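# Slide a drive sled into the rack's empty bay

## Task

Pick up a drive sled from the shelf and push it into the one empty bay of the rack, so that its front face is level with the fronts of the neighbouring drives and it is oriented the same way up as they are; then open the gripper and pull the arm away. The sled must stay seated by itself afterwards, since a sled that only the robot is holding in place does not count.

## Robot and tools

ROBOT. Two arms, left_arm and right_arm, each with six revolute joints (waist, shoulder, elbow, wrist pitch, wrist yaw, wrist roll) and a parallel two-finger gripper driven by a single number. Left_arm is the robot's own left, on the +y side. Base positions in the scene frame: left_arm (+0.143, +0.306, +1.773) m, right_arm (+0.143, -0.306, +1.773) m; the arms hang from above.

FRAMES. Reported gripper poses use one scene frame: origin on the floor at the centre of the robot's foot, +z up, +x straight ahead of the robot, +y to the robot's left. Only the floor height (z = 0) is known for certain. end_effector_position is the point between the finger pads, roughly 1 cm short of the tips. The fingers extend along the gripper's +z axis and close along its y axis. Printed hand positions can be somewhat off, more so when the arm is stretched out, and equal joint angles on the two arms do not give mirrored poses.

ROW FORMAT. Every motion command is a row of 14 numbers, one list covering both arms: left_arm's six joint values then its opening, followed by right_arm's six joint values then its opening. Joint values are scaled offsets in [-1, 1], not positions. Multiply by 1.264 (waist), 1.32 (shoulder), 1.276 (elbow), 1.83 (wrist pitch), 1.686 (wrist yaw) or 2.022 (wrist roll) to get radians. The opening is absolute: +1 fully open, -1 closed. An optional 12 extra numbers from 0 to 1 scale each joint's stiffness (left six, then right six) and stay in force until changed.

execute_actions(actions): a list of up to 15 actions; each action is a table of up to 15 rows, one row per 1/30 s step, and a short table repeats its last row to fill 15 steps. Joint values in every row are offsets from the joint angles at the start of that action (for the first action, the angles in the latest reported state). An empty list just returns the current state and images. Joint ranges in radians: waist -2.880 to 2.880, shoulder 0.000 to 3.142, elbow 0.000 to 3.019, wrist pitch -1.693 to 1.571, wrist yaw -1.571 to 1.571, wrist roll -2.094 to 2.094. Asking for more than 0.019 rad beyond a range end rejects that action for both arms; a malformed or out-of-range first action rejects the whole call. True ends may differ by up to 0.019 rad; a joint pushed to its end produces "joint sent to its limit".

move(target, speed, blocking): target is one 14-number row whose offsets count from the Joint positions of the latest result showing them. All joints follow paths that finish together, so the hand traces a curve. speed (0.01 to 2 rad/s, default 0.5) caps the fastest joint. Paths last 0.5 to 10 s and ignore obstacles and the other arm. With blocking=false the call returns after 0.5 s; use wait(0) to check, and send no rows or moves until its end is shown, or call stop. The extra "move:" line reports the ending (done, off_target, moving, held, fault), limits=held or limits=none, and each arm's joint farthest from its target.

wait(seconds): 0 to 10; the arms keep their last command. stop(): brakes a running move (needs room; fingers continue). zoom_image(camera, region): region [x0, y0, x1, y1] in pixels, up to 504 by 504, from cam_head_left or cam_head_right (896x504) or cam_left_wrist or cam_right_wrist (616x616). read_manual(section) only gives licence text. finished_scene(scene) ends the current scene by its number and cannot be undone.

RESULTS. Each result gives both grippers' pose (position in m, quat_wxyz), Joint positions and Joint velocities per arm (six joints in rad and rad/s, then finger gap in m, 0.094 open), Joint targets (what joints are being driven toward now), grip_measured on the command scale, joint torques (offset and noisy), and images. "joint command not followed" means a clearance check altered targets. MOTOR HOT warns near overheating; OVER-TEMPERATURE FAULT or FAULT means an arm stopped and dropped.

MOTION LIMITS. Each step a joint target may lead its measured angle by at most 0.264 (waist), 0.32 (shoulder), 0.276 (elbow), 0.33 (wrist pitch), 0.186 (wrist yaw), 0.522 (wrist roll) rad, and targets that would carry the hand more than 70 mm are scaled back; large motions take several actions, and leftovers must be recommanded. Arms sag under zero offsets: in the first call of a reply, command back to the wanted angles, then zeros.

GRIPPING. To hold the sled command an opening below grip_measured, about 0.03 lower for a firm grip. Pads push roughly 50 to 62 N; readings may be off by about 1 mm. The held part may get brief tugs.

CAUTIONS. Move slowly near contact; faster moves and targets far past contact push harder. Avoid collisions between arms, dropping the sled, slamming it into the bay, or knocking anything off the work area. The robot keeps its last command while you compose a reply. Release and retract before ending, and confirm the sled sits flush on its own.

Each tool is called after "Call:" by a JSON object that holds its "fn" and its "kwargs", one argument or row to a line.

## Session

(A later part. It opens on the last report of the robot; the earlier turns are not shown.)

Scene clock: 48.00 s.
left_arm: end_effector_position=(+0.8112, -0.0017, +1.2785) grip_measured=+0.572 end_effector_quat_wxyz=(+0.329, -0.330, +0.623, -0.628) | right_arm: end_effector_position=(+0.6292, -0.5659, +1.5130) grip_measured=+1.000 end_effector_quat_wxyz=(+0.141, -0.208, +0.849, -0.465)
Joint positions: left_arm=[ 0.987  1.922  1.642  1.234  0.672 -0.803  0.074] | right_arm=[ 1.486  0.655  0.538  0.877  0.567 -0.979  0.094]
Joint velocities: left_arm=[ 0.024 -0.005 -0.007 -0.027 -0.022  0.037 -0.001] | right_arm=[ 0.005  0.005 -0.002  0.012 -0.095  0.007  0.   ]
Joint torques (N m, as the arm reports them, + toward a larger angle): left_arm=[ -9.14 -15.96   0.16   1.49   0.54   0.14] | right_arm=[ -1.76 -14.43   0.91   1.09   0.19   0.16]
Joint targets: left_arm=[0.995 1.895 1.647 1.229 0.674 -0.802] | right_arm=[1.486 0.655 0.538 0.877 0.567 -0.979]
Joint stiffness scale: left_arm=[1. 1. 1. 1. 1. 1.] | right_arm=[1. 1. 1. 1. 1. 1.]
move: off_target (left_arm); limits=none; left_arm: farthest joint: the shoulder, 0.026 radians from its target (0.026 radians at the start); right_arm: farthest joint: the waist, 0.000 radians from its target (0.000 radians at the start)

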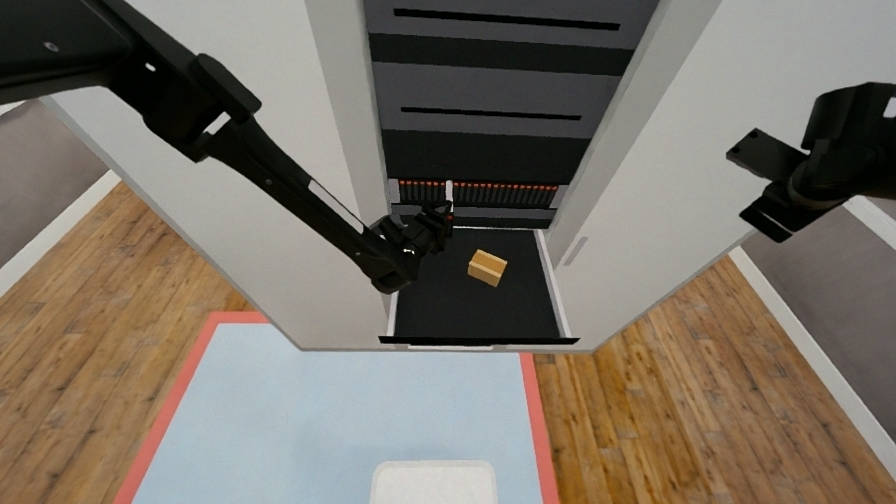

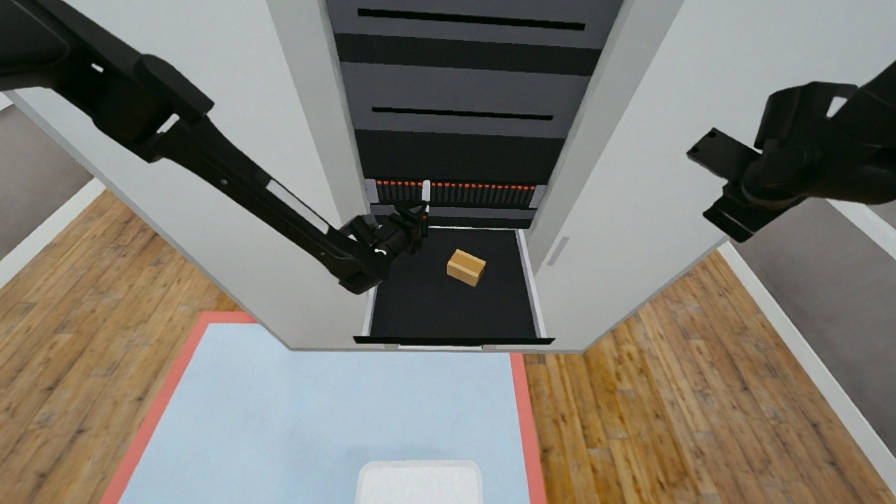

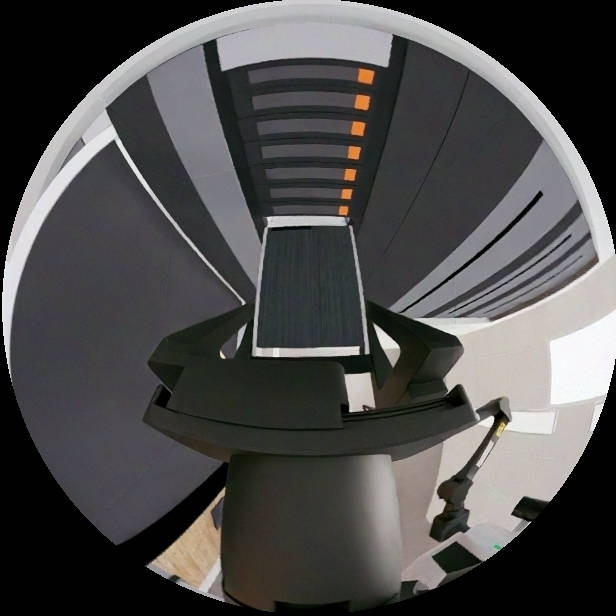

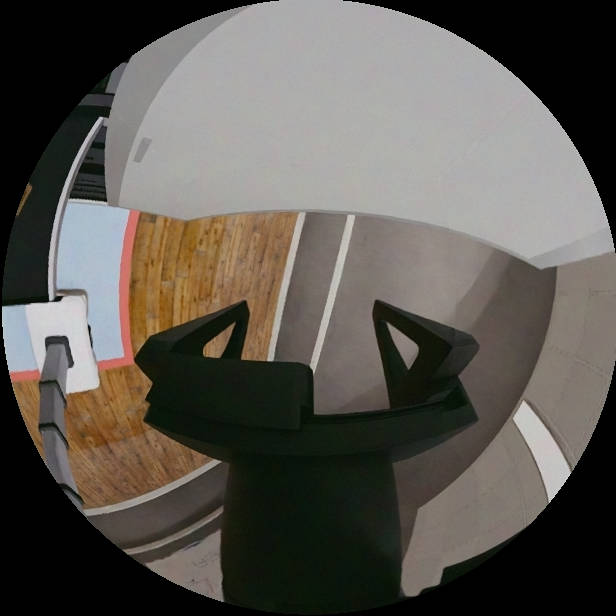

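Call:
{"fn": "move", "kwargs": {
  "target": [-0.024,-0.025,0.045,-0.027,0.002,0,0.5,0,0,0,0,0,0,1],
  "speed": 0.04
}}

Scene clock: 50.83 s.
left_arm: end_effector_position=(+0.8296, -0.0010, +1.2777) grip_measured=+0.572 end_effector_quat_wxyz=(+0.328, -0.329, +0.622, -0.630) | right_arm: end_effector_position=(+0.6292, -0.5659, +1.5130) grip_measured=+1.000 end_effector_quat_wxyz=(+0.141, -0.208, +0.849, -0.465)
Joint positions: left_arm=[ 0.984  1.922  1.691  1.186  0.675 -0.803  0.074] | right_arm=[ 1.486  0.655  0.538  0.877  0.567 -0.979  0.094]
Joint velocities: left_arm=[-0.015 -0.005  0.017 -0.017 -0.051  0.022 -0.002] | right_arm=[-0.024  0.015  0.007 -0.007 -0.037 -0.051  0.   ]
Joint torques (N m, as the arm reports them, + toward a larger angle): left_arm=[-11.68 -17.17   1.11   1.63   0.47   0.14] | right_arm=[ -1.63 -14.1    0.93   1.12   0.2    0.15]
Joint targets: left_arm=[0.957 1.889 1.700 1.185 0.675 -0.803] | right_arm=[1.486 0.655 0.538 0.877 0.567 -0.979]
Joint stiffness scale: left_arm=[1. 1. 1. 1. 1. 1.] | right_arm=[1. 1. 1. 1. 1. 1.]
move: off_target (left_arm); limits=none; left_arm: farthest joint: the shoulder, 0.033 radians from its target (0.033 radians at the start); right_arm: farthest joint: the waist, 0.000 radians from its target (0.000 radians at the start)

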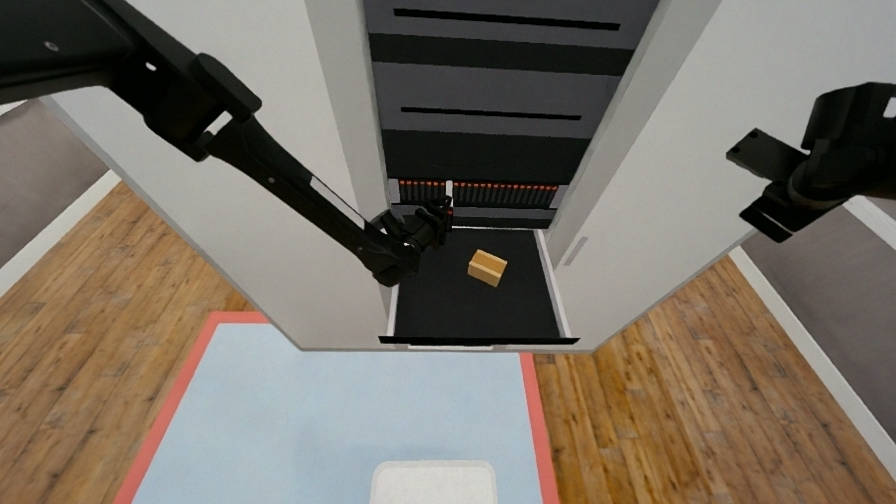

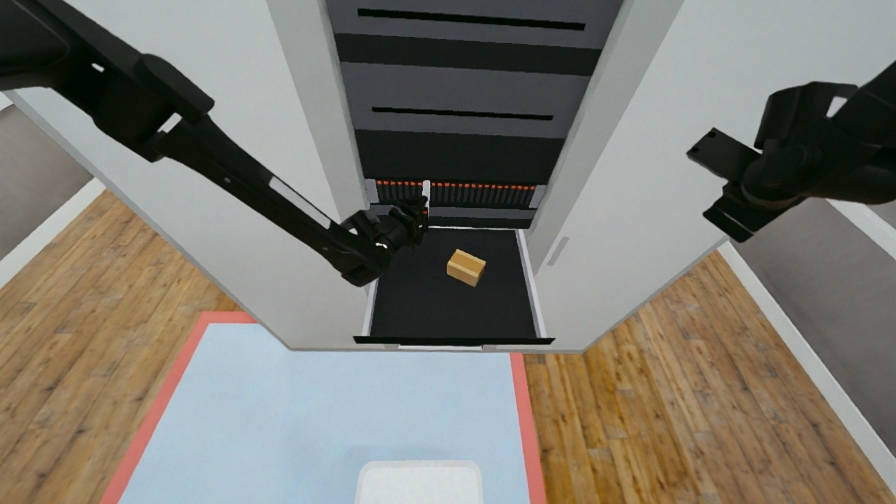

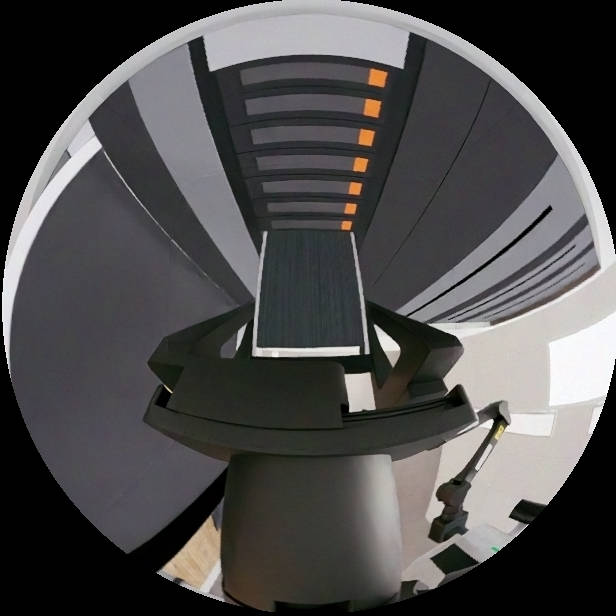

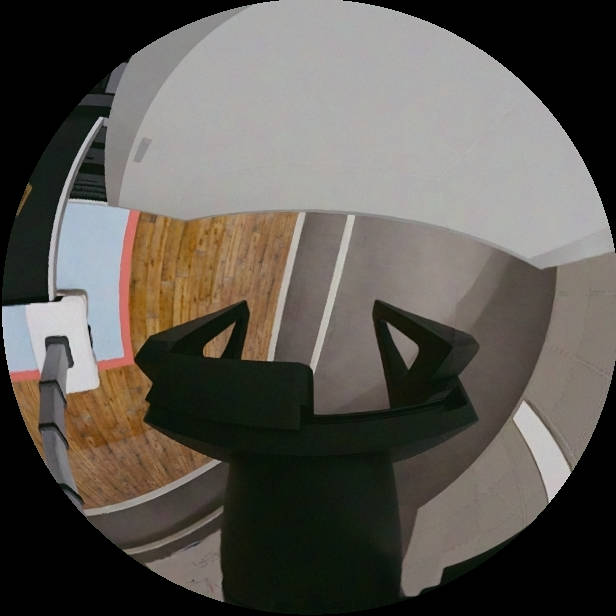

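Call:
{"fn": "move", "kwargs": {
  "target": [-0.04,-0.028,0.13,-0.09,-0.006,0.01,0.5,0,0,0,0,0,0,1],
  "speed": 0.06
}}

Scene clock: 55.57 s.
left_arm: end_effector_position=(+0.8418, -0.0080, +1.2734) grip_measured=+0.573 end_effector_quat_wxyz=(+0.316, -0.305, +0.633, -0.638) | right_arm: end_effector_position=(+0.6292, -0.5659, +1.5130) grip_measured=+1.000 end_effector_quat_wxyz=(+0.141, -0.208, +0.849, -0.465)
Joint positions: left_arm=[ 0.984  1.922  1.743  1.083  0.718 -0.752  0.074] | right_arm=[ 1.486  0.655  0.538  0.877  0.567 -0.979  0.094]
Joint velocities: left_arm=[ 0.005 -0.005 -0.017  0.012  0.037 -0.022  0.001] | right_arm=[-0.005 -0.005 -0.007 -0.002 -0.037 -0.022  0.   ]
Joint torques (N m, as the arm reports them, + toward a larger angle): left_arm=[-12.51 -17.31  10.34  -0.47  -1.24  -0.15] | right_arm=[ -1.6  -14.38   1.     1.05   0.21   0.16]
Joint targets: left_arm=[0.940 1.890 1.840 1.031 0.673 -0.778] | right_arm=[1.486 0.655 0.538 0.877 0.567 -0.979]
Joint stiffness scale: left_arm=[1. 1. 1. 1. 1. 1.] | right_arm=[1. 1. 1. 1. 1. 1.]
move: off_target (left_arm); limits=none; left_arm: farthest joint: the elbow, 0.114 radians from its target (0.166 radians at the start); right_arm: farthest joint: the waist, 0.000 radians from its target (0.000 radians at the start)

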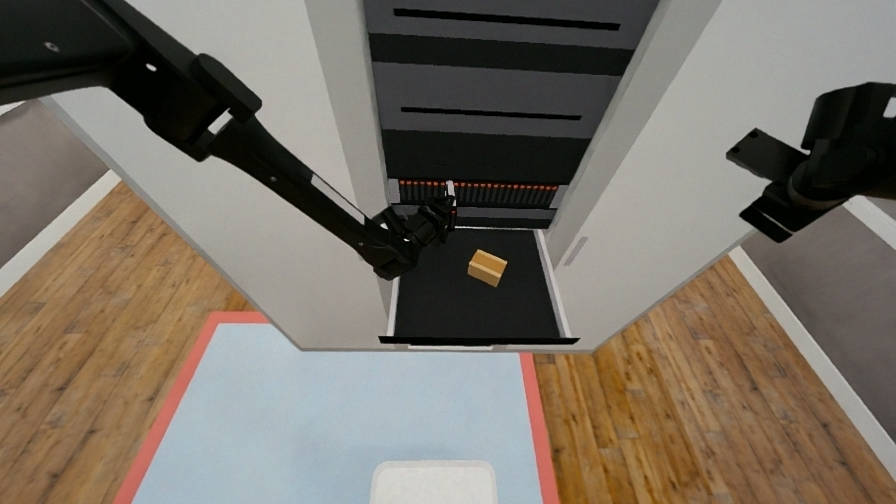

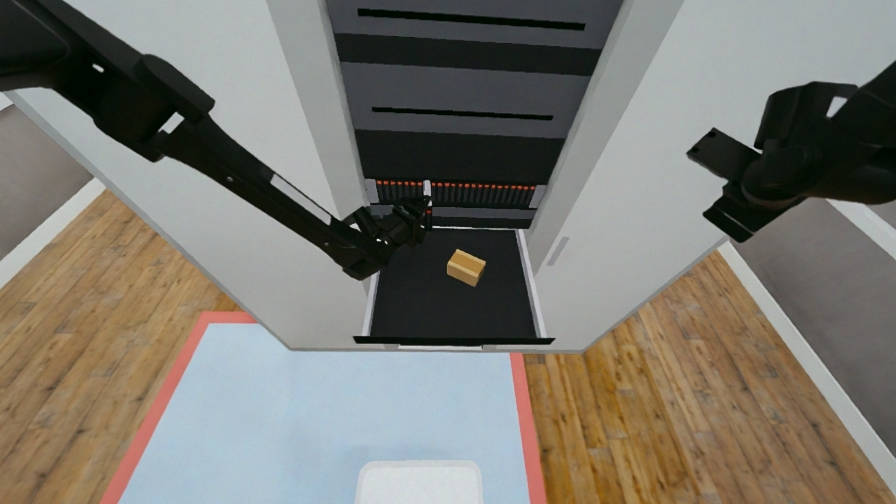

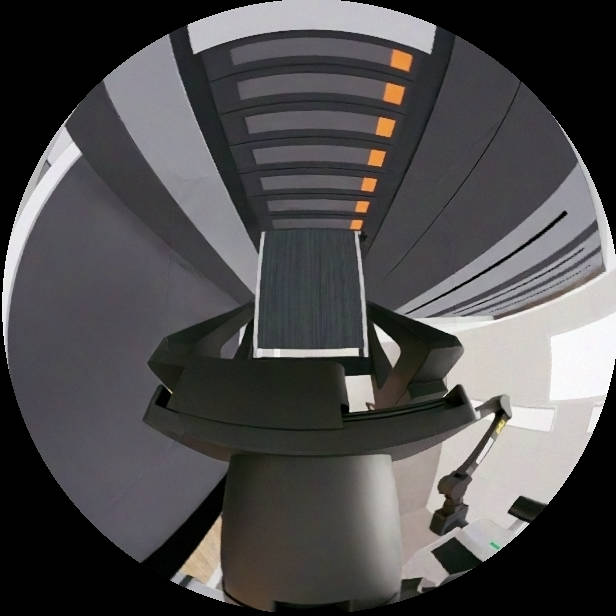

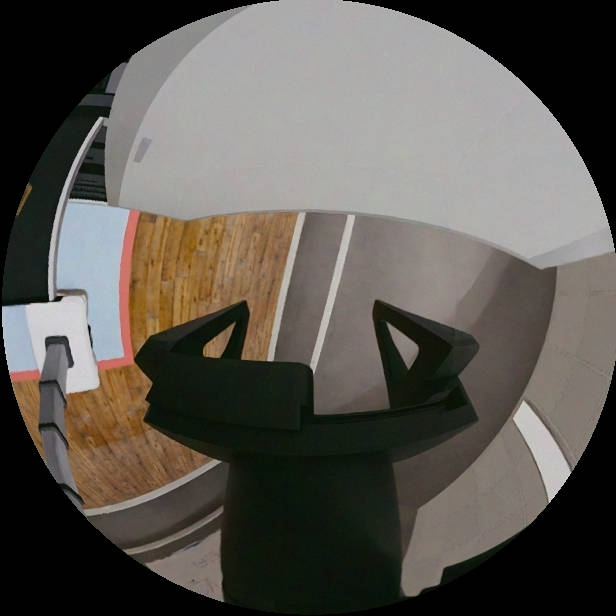

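Call:
{"fn": "move", "kwargs": {
  "target": [-0.01,-0.03,0,0.055,-0.02,-0.03,0.5,0,0,0,0,0,0,1],
  "speed": 0.08
}}

Call:
{"fn": "zoom_image", "kwargs": {
  "camera": "cam_head_left",
  "region": [400,160,500,240]
}}

Scene clock: 59.80 s.
left_arm: end_effector_position=(+0.8403, -0.0043, +1.2756) grip_measured=+0.572 end_effector_quat_wxyz=(+0.319, -0.322, +0.624, -0.636) | right_arm: end_effector_position=(+0.6292, -0.5659, +1.5130) grip_measured=+1.000 end_effector_quat_wxyz=(+0.141, -0.208, +0.849, -0.465)
Joint positions: left_arm=[ 0.982  1.922  1.729  1.125  0.696 -0.791  0.074] | right_arm=[ 1.486  0.655  0.538  0.877  0.567 -0.979  0.094]
Joint velocities: left_arm=[-0.034 -0.005 -0.007 -0.007  0.037 -0.051  0.   ] | right_arm=[-0.005 -0.005 -0.007  0.012 -0.081  0.037  0.   ]
Joint torques (N m, as the arm reports them, + toward a larger angle): left_arm=[-10.54 -17.83   1.91   4.06   0.03  -0.07] | right_arm=[ -1.8  -14.36   0.93   1.07   0.22   0.15]
Joint targets: left_arm=[0.971 1.882 1.743 1.184 0.684 -0.813] | right_arm=[1.486 0.655 0.538 0.877 0.567 -0.979]
Joint stiffness scale: left_arm=[1. 1. 1. 1. 1. 1.] | right_arm=[1. 1. 1. 1. 1. 1.]
move: off_target (left_arm); limits=none; left_arm: farthest joint: the wrist pitch, 0.058 radians from its target (0.101 radians at the start); right_arm: farthest joint: the waist, 0.000 radians from its target (0.000 radians at the start)

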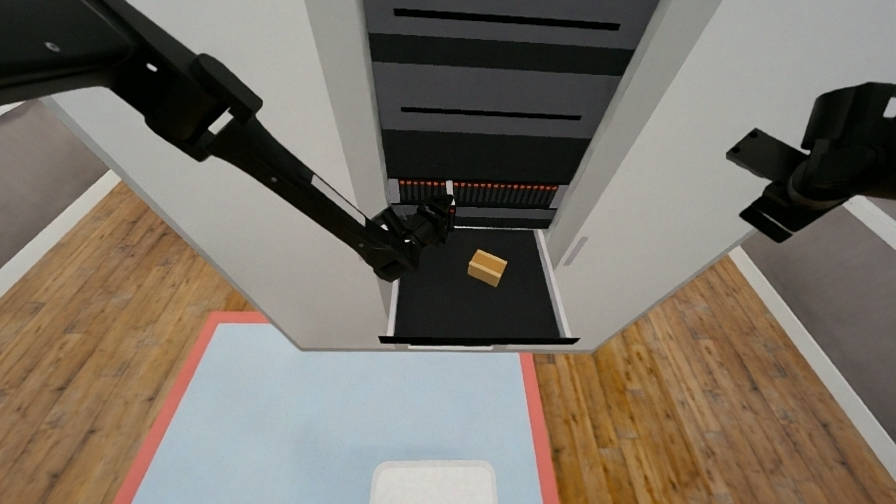

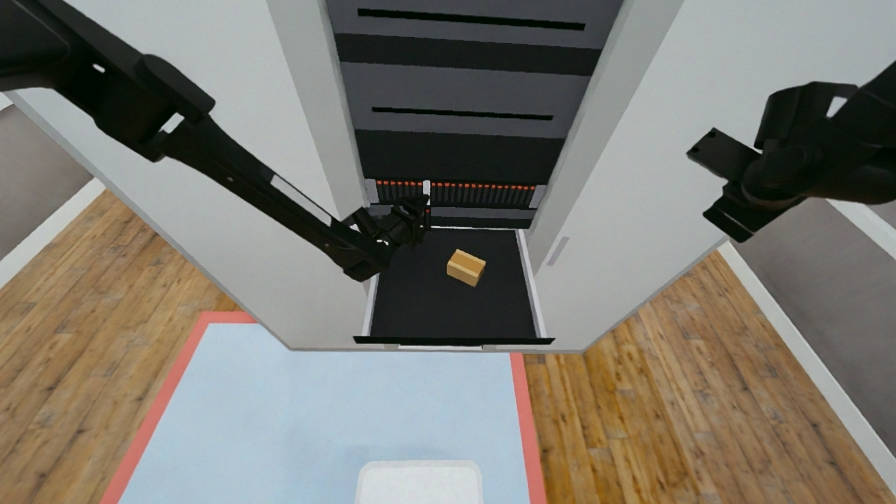

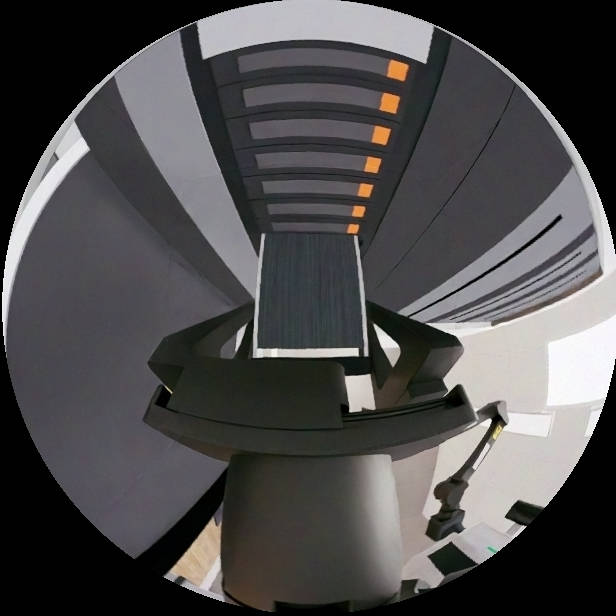

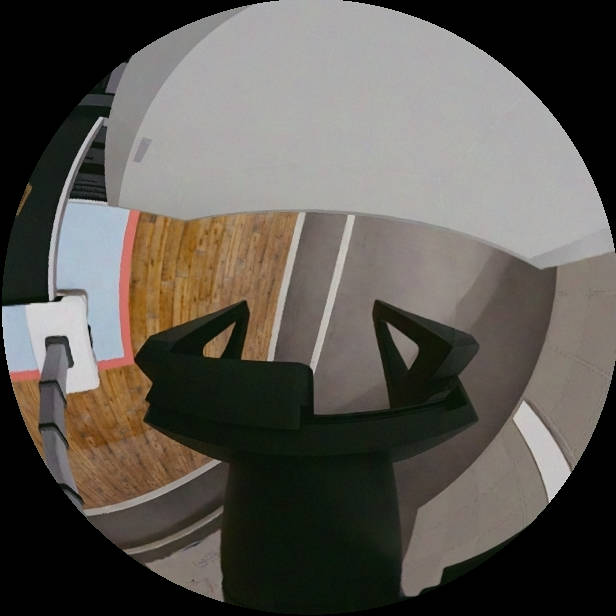

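Region (400, 160, 500, 240) of cam_head_left's 896x504 image, scaled by 5.040, with more detail than that image has; it fills the top 403 rows of this view, and the rest is white.

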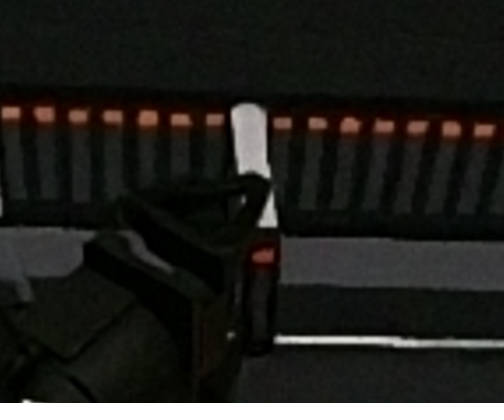

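Call:
{"fn": "move", "kwargs": {
  "target": [0.022,-0.067,-0.036,-0.048,0.04,0.03,0.5,0,0,0,0,0,0,1],
  "speed": 0.06
}}

Call:
{"fn": "zoom_image", "kwargs": {
  "camera": "cam_head_left",
  "region": [400,160,500,240]
}}

Scene clock: 64.60 s.
left_arm: end_effector_position=(+0.8315, -0.0010, +1.2763) grip_measured=+0.572 end_effector_quat_wxyz=(+0.289, -0.296, +0.642, -0.646) | right_arm: end_effector_position=(+0.6292, -0.5659, +1.5130) grip_measured=+1.000 end_effector_quat_wxyz=(+0.141, -0.208, +0.849, -0.465)
Joint positions: left_arm=[ 0.999  1.878  1.686  1.041  0.757 -0.746  0.074] | right_arm=[ 1.486  0.655  0.538  0.877  0.567 -0.979  0.094]
Joint velocities: left_arm=[-0.005 -0.005  0.002 -0.002  0.022 -0.037 -0.   ] | right_arm=[ 0.005 -0.015  0.007 -0.012  0.007  0.007  0.   ]
Joint torques (N m, as the arm reports them, + toward a larger angle): left_arm=[ -8.44 -18.54   0.06   1.49   0.72   0.33] | right_arm=[ -1.54 -14.43   0.99   1.13   0.2    0.16]
Joint targets: left_arm=[1.010 1.834 1.683 1.038 0.763 -0.731] | right_arm=[1.486 0.655 0.538 0.877 0.567 -0.979]
Joint stiffness scale: left_arm=[1. 1. 1. 1. 1. 1.] | right_arm=[1. 1. 1. 1. 1. 1.]
move: off_target (left_arm); limits=none; left_arm: farthest joint: the shoulder, 0.045 radians from its target (0.089 radians at the start); right_arm: farthest joint: the waist, 0.000 radians from its target (0.000 radians at the start)

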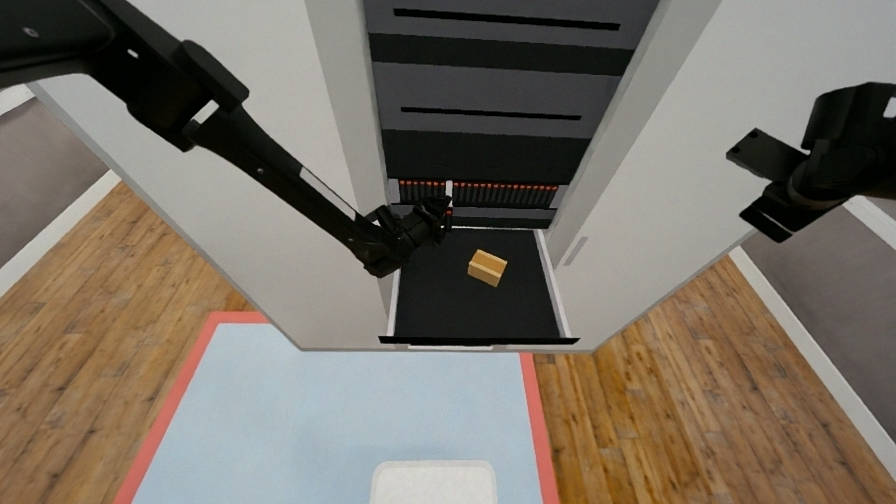

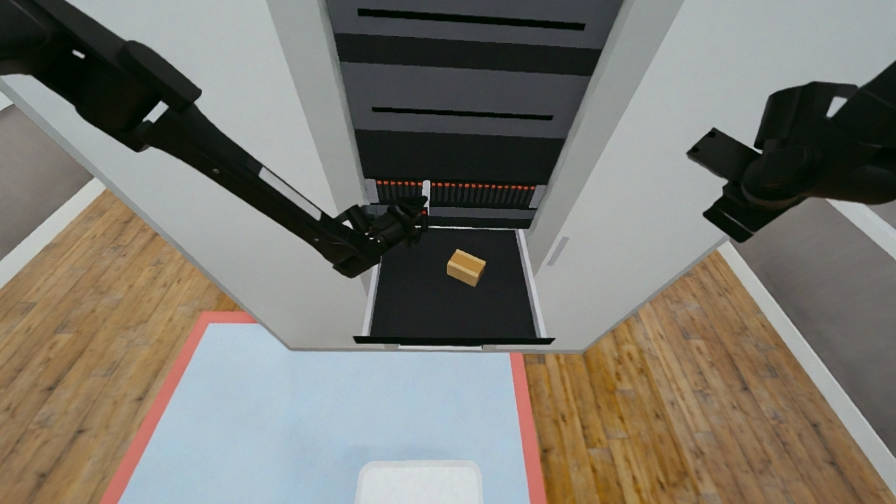

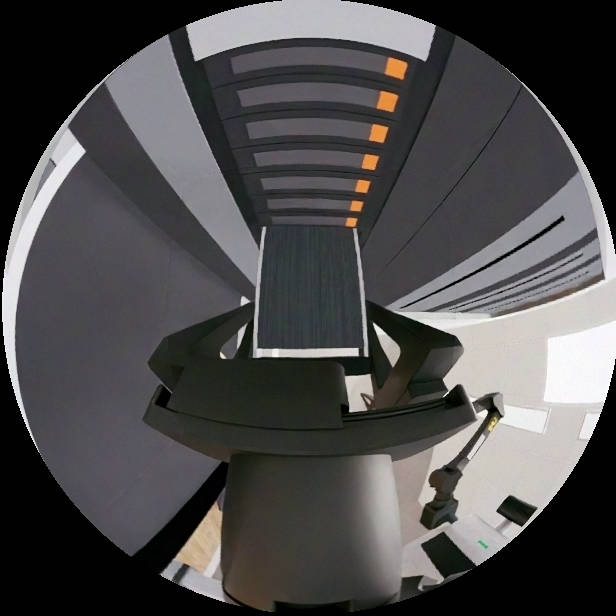

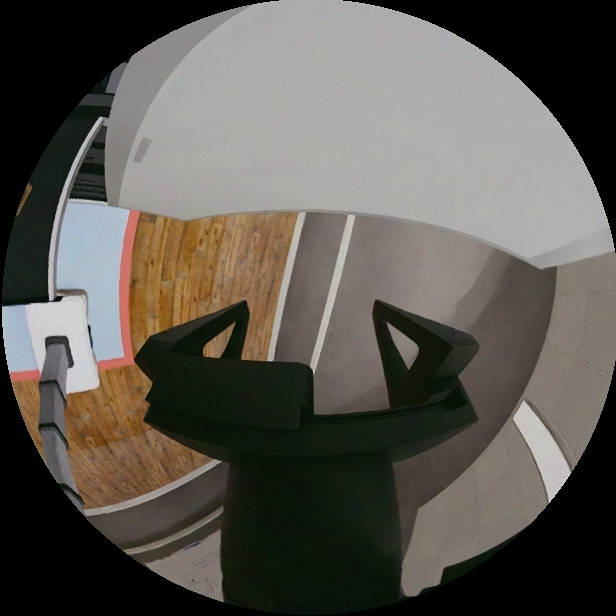

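Region (400, 160, 500, 240) of cam_head_left's 896x504 image, scaled by 5.040, with more detail than that image has; it fills the top 403 rows of this view, and the rest is white.

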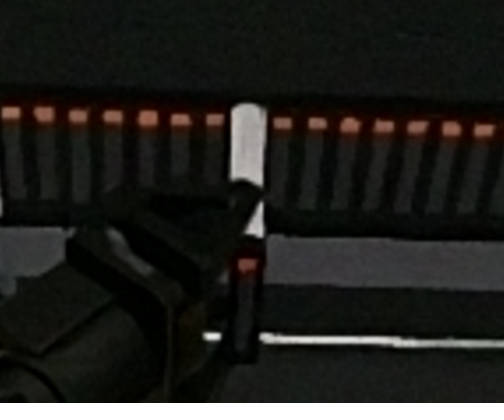

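Straight, slightly low. Step with waist preloaded.

Call:
{"fn": "execute_actions", "kwargs": {
  "actions": [
    [[-0.028,-0.03,0.004,0.005,0,-0.005,0.5,0,0,0,0,0,0,1]],
    [[-0.025,-0.03,0.024,-0.009,0,0,0.5,0,0,0,0,0,0,1]],
    [[-0.025,-0.03,0.024,-0.011,0,0,0.5,0,0,0,0,0,0,1]],
    [[-0.025,-0.03,0.024,-0.011,0,0,0.5,0,0,0,0,0,0,1]]
  ]
}}

Scene clock: 68.93 s.
left_arm: end_effector_position=(+0.8519, -0.0016, +1.2775) grip_measured=+0.572 end_effector_quat_wxyz=(+0.288, -0.300, +0.640, -0.646) | right_arm: end_effector_position=(+0.6292, -0.5659, +1.5130) grip_measured=+1.000 end_effector_quat_wxyz=(+0.141, -0.208, +0.849, -0.465)
Joint positions: left_arm=[ 0.99   1.878  1.736  0.986  0.749 -0.746  0.074] | right_arm=[ 1.486  0.655  0.538  0.877  0.567 -0.979  0.094]
Joint velocities: left_arm=[-0.024 -0.005  0.002 -0.012  0.007 -0.022 -0.   ] | right_arm=[ 0.005 -0.024 -0.002 -0.017 -0.081  0.007  0.   ]
Joint torques (N m, as the arm reports them, + toward a larger angle): left_arm=[-11.52 -18.51   2.21   1.57   0.55   0.14] | right_arm=[ -1.63 -14.43   0.91   1.1    0.21   0.15]
Joint targets: left_arm=[0.961 1.838 1.750 0.985 0.750 -0.746] | right_arm=[1.486 0.655 0.538 0.877 0.567 -0.979]
Joint stiffness scale: left_arm=[1. 1. 1. 1. 1. 1.] | right_arm=[1. 1. 1. 1. 1. 1.]

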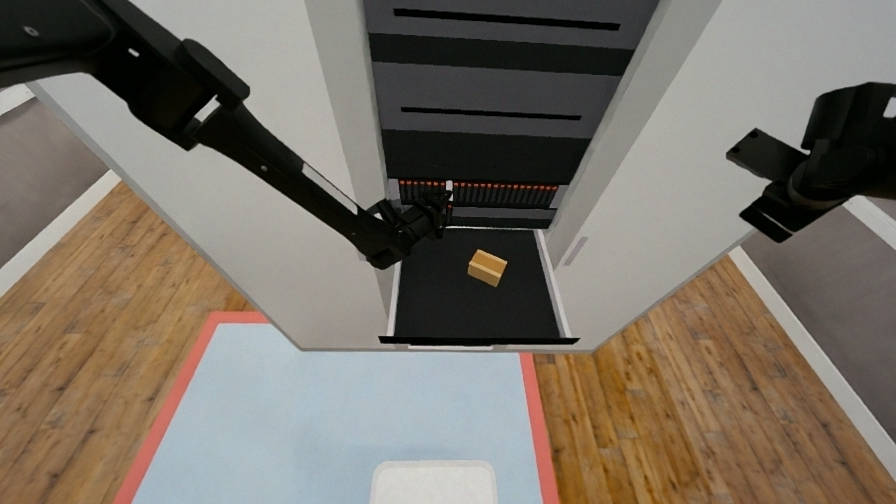

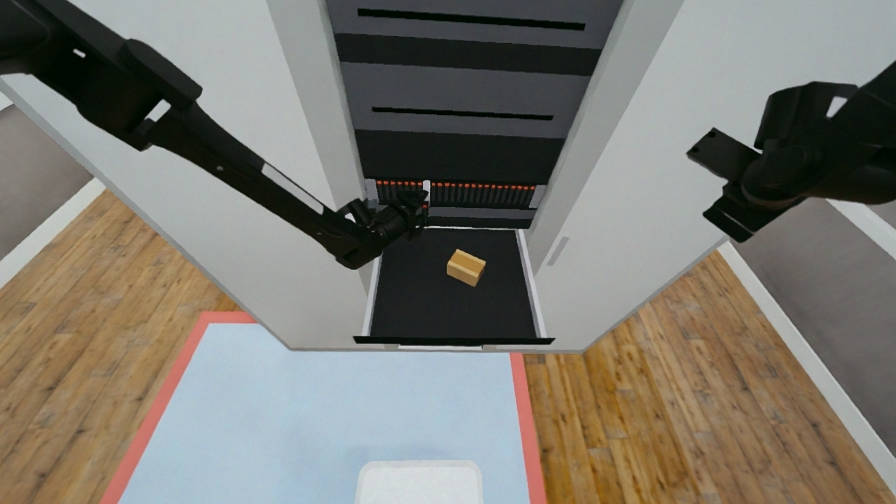

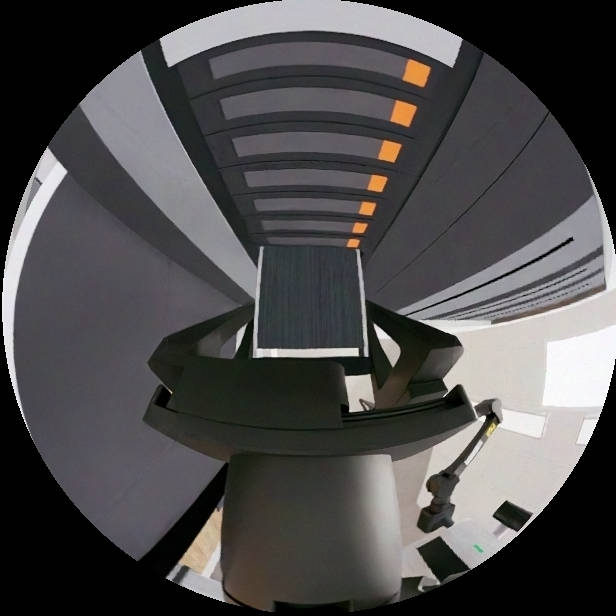

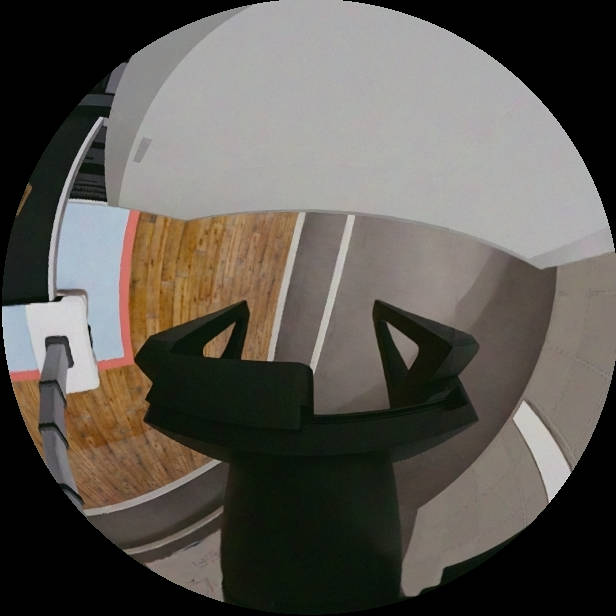

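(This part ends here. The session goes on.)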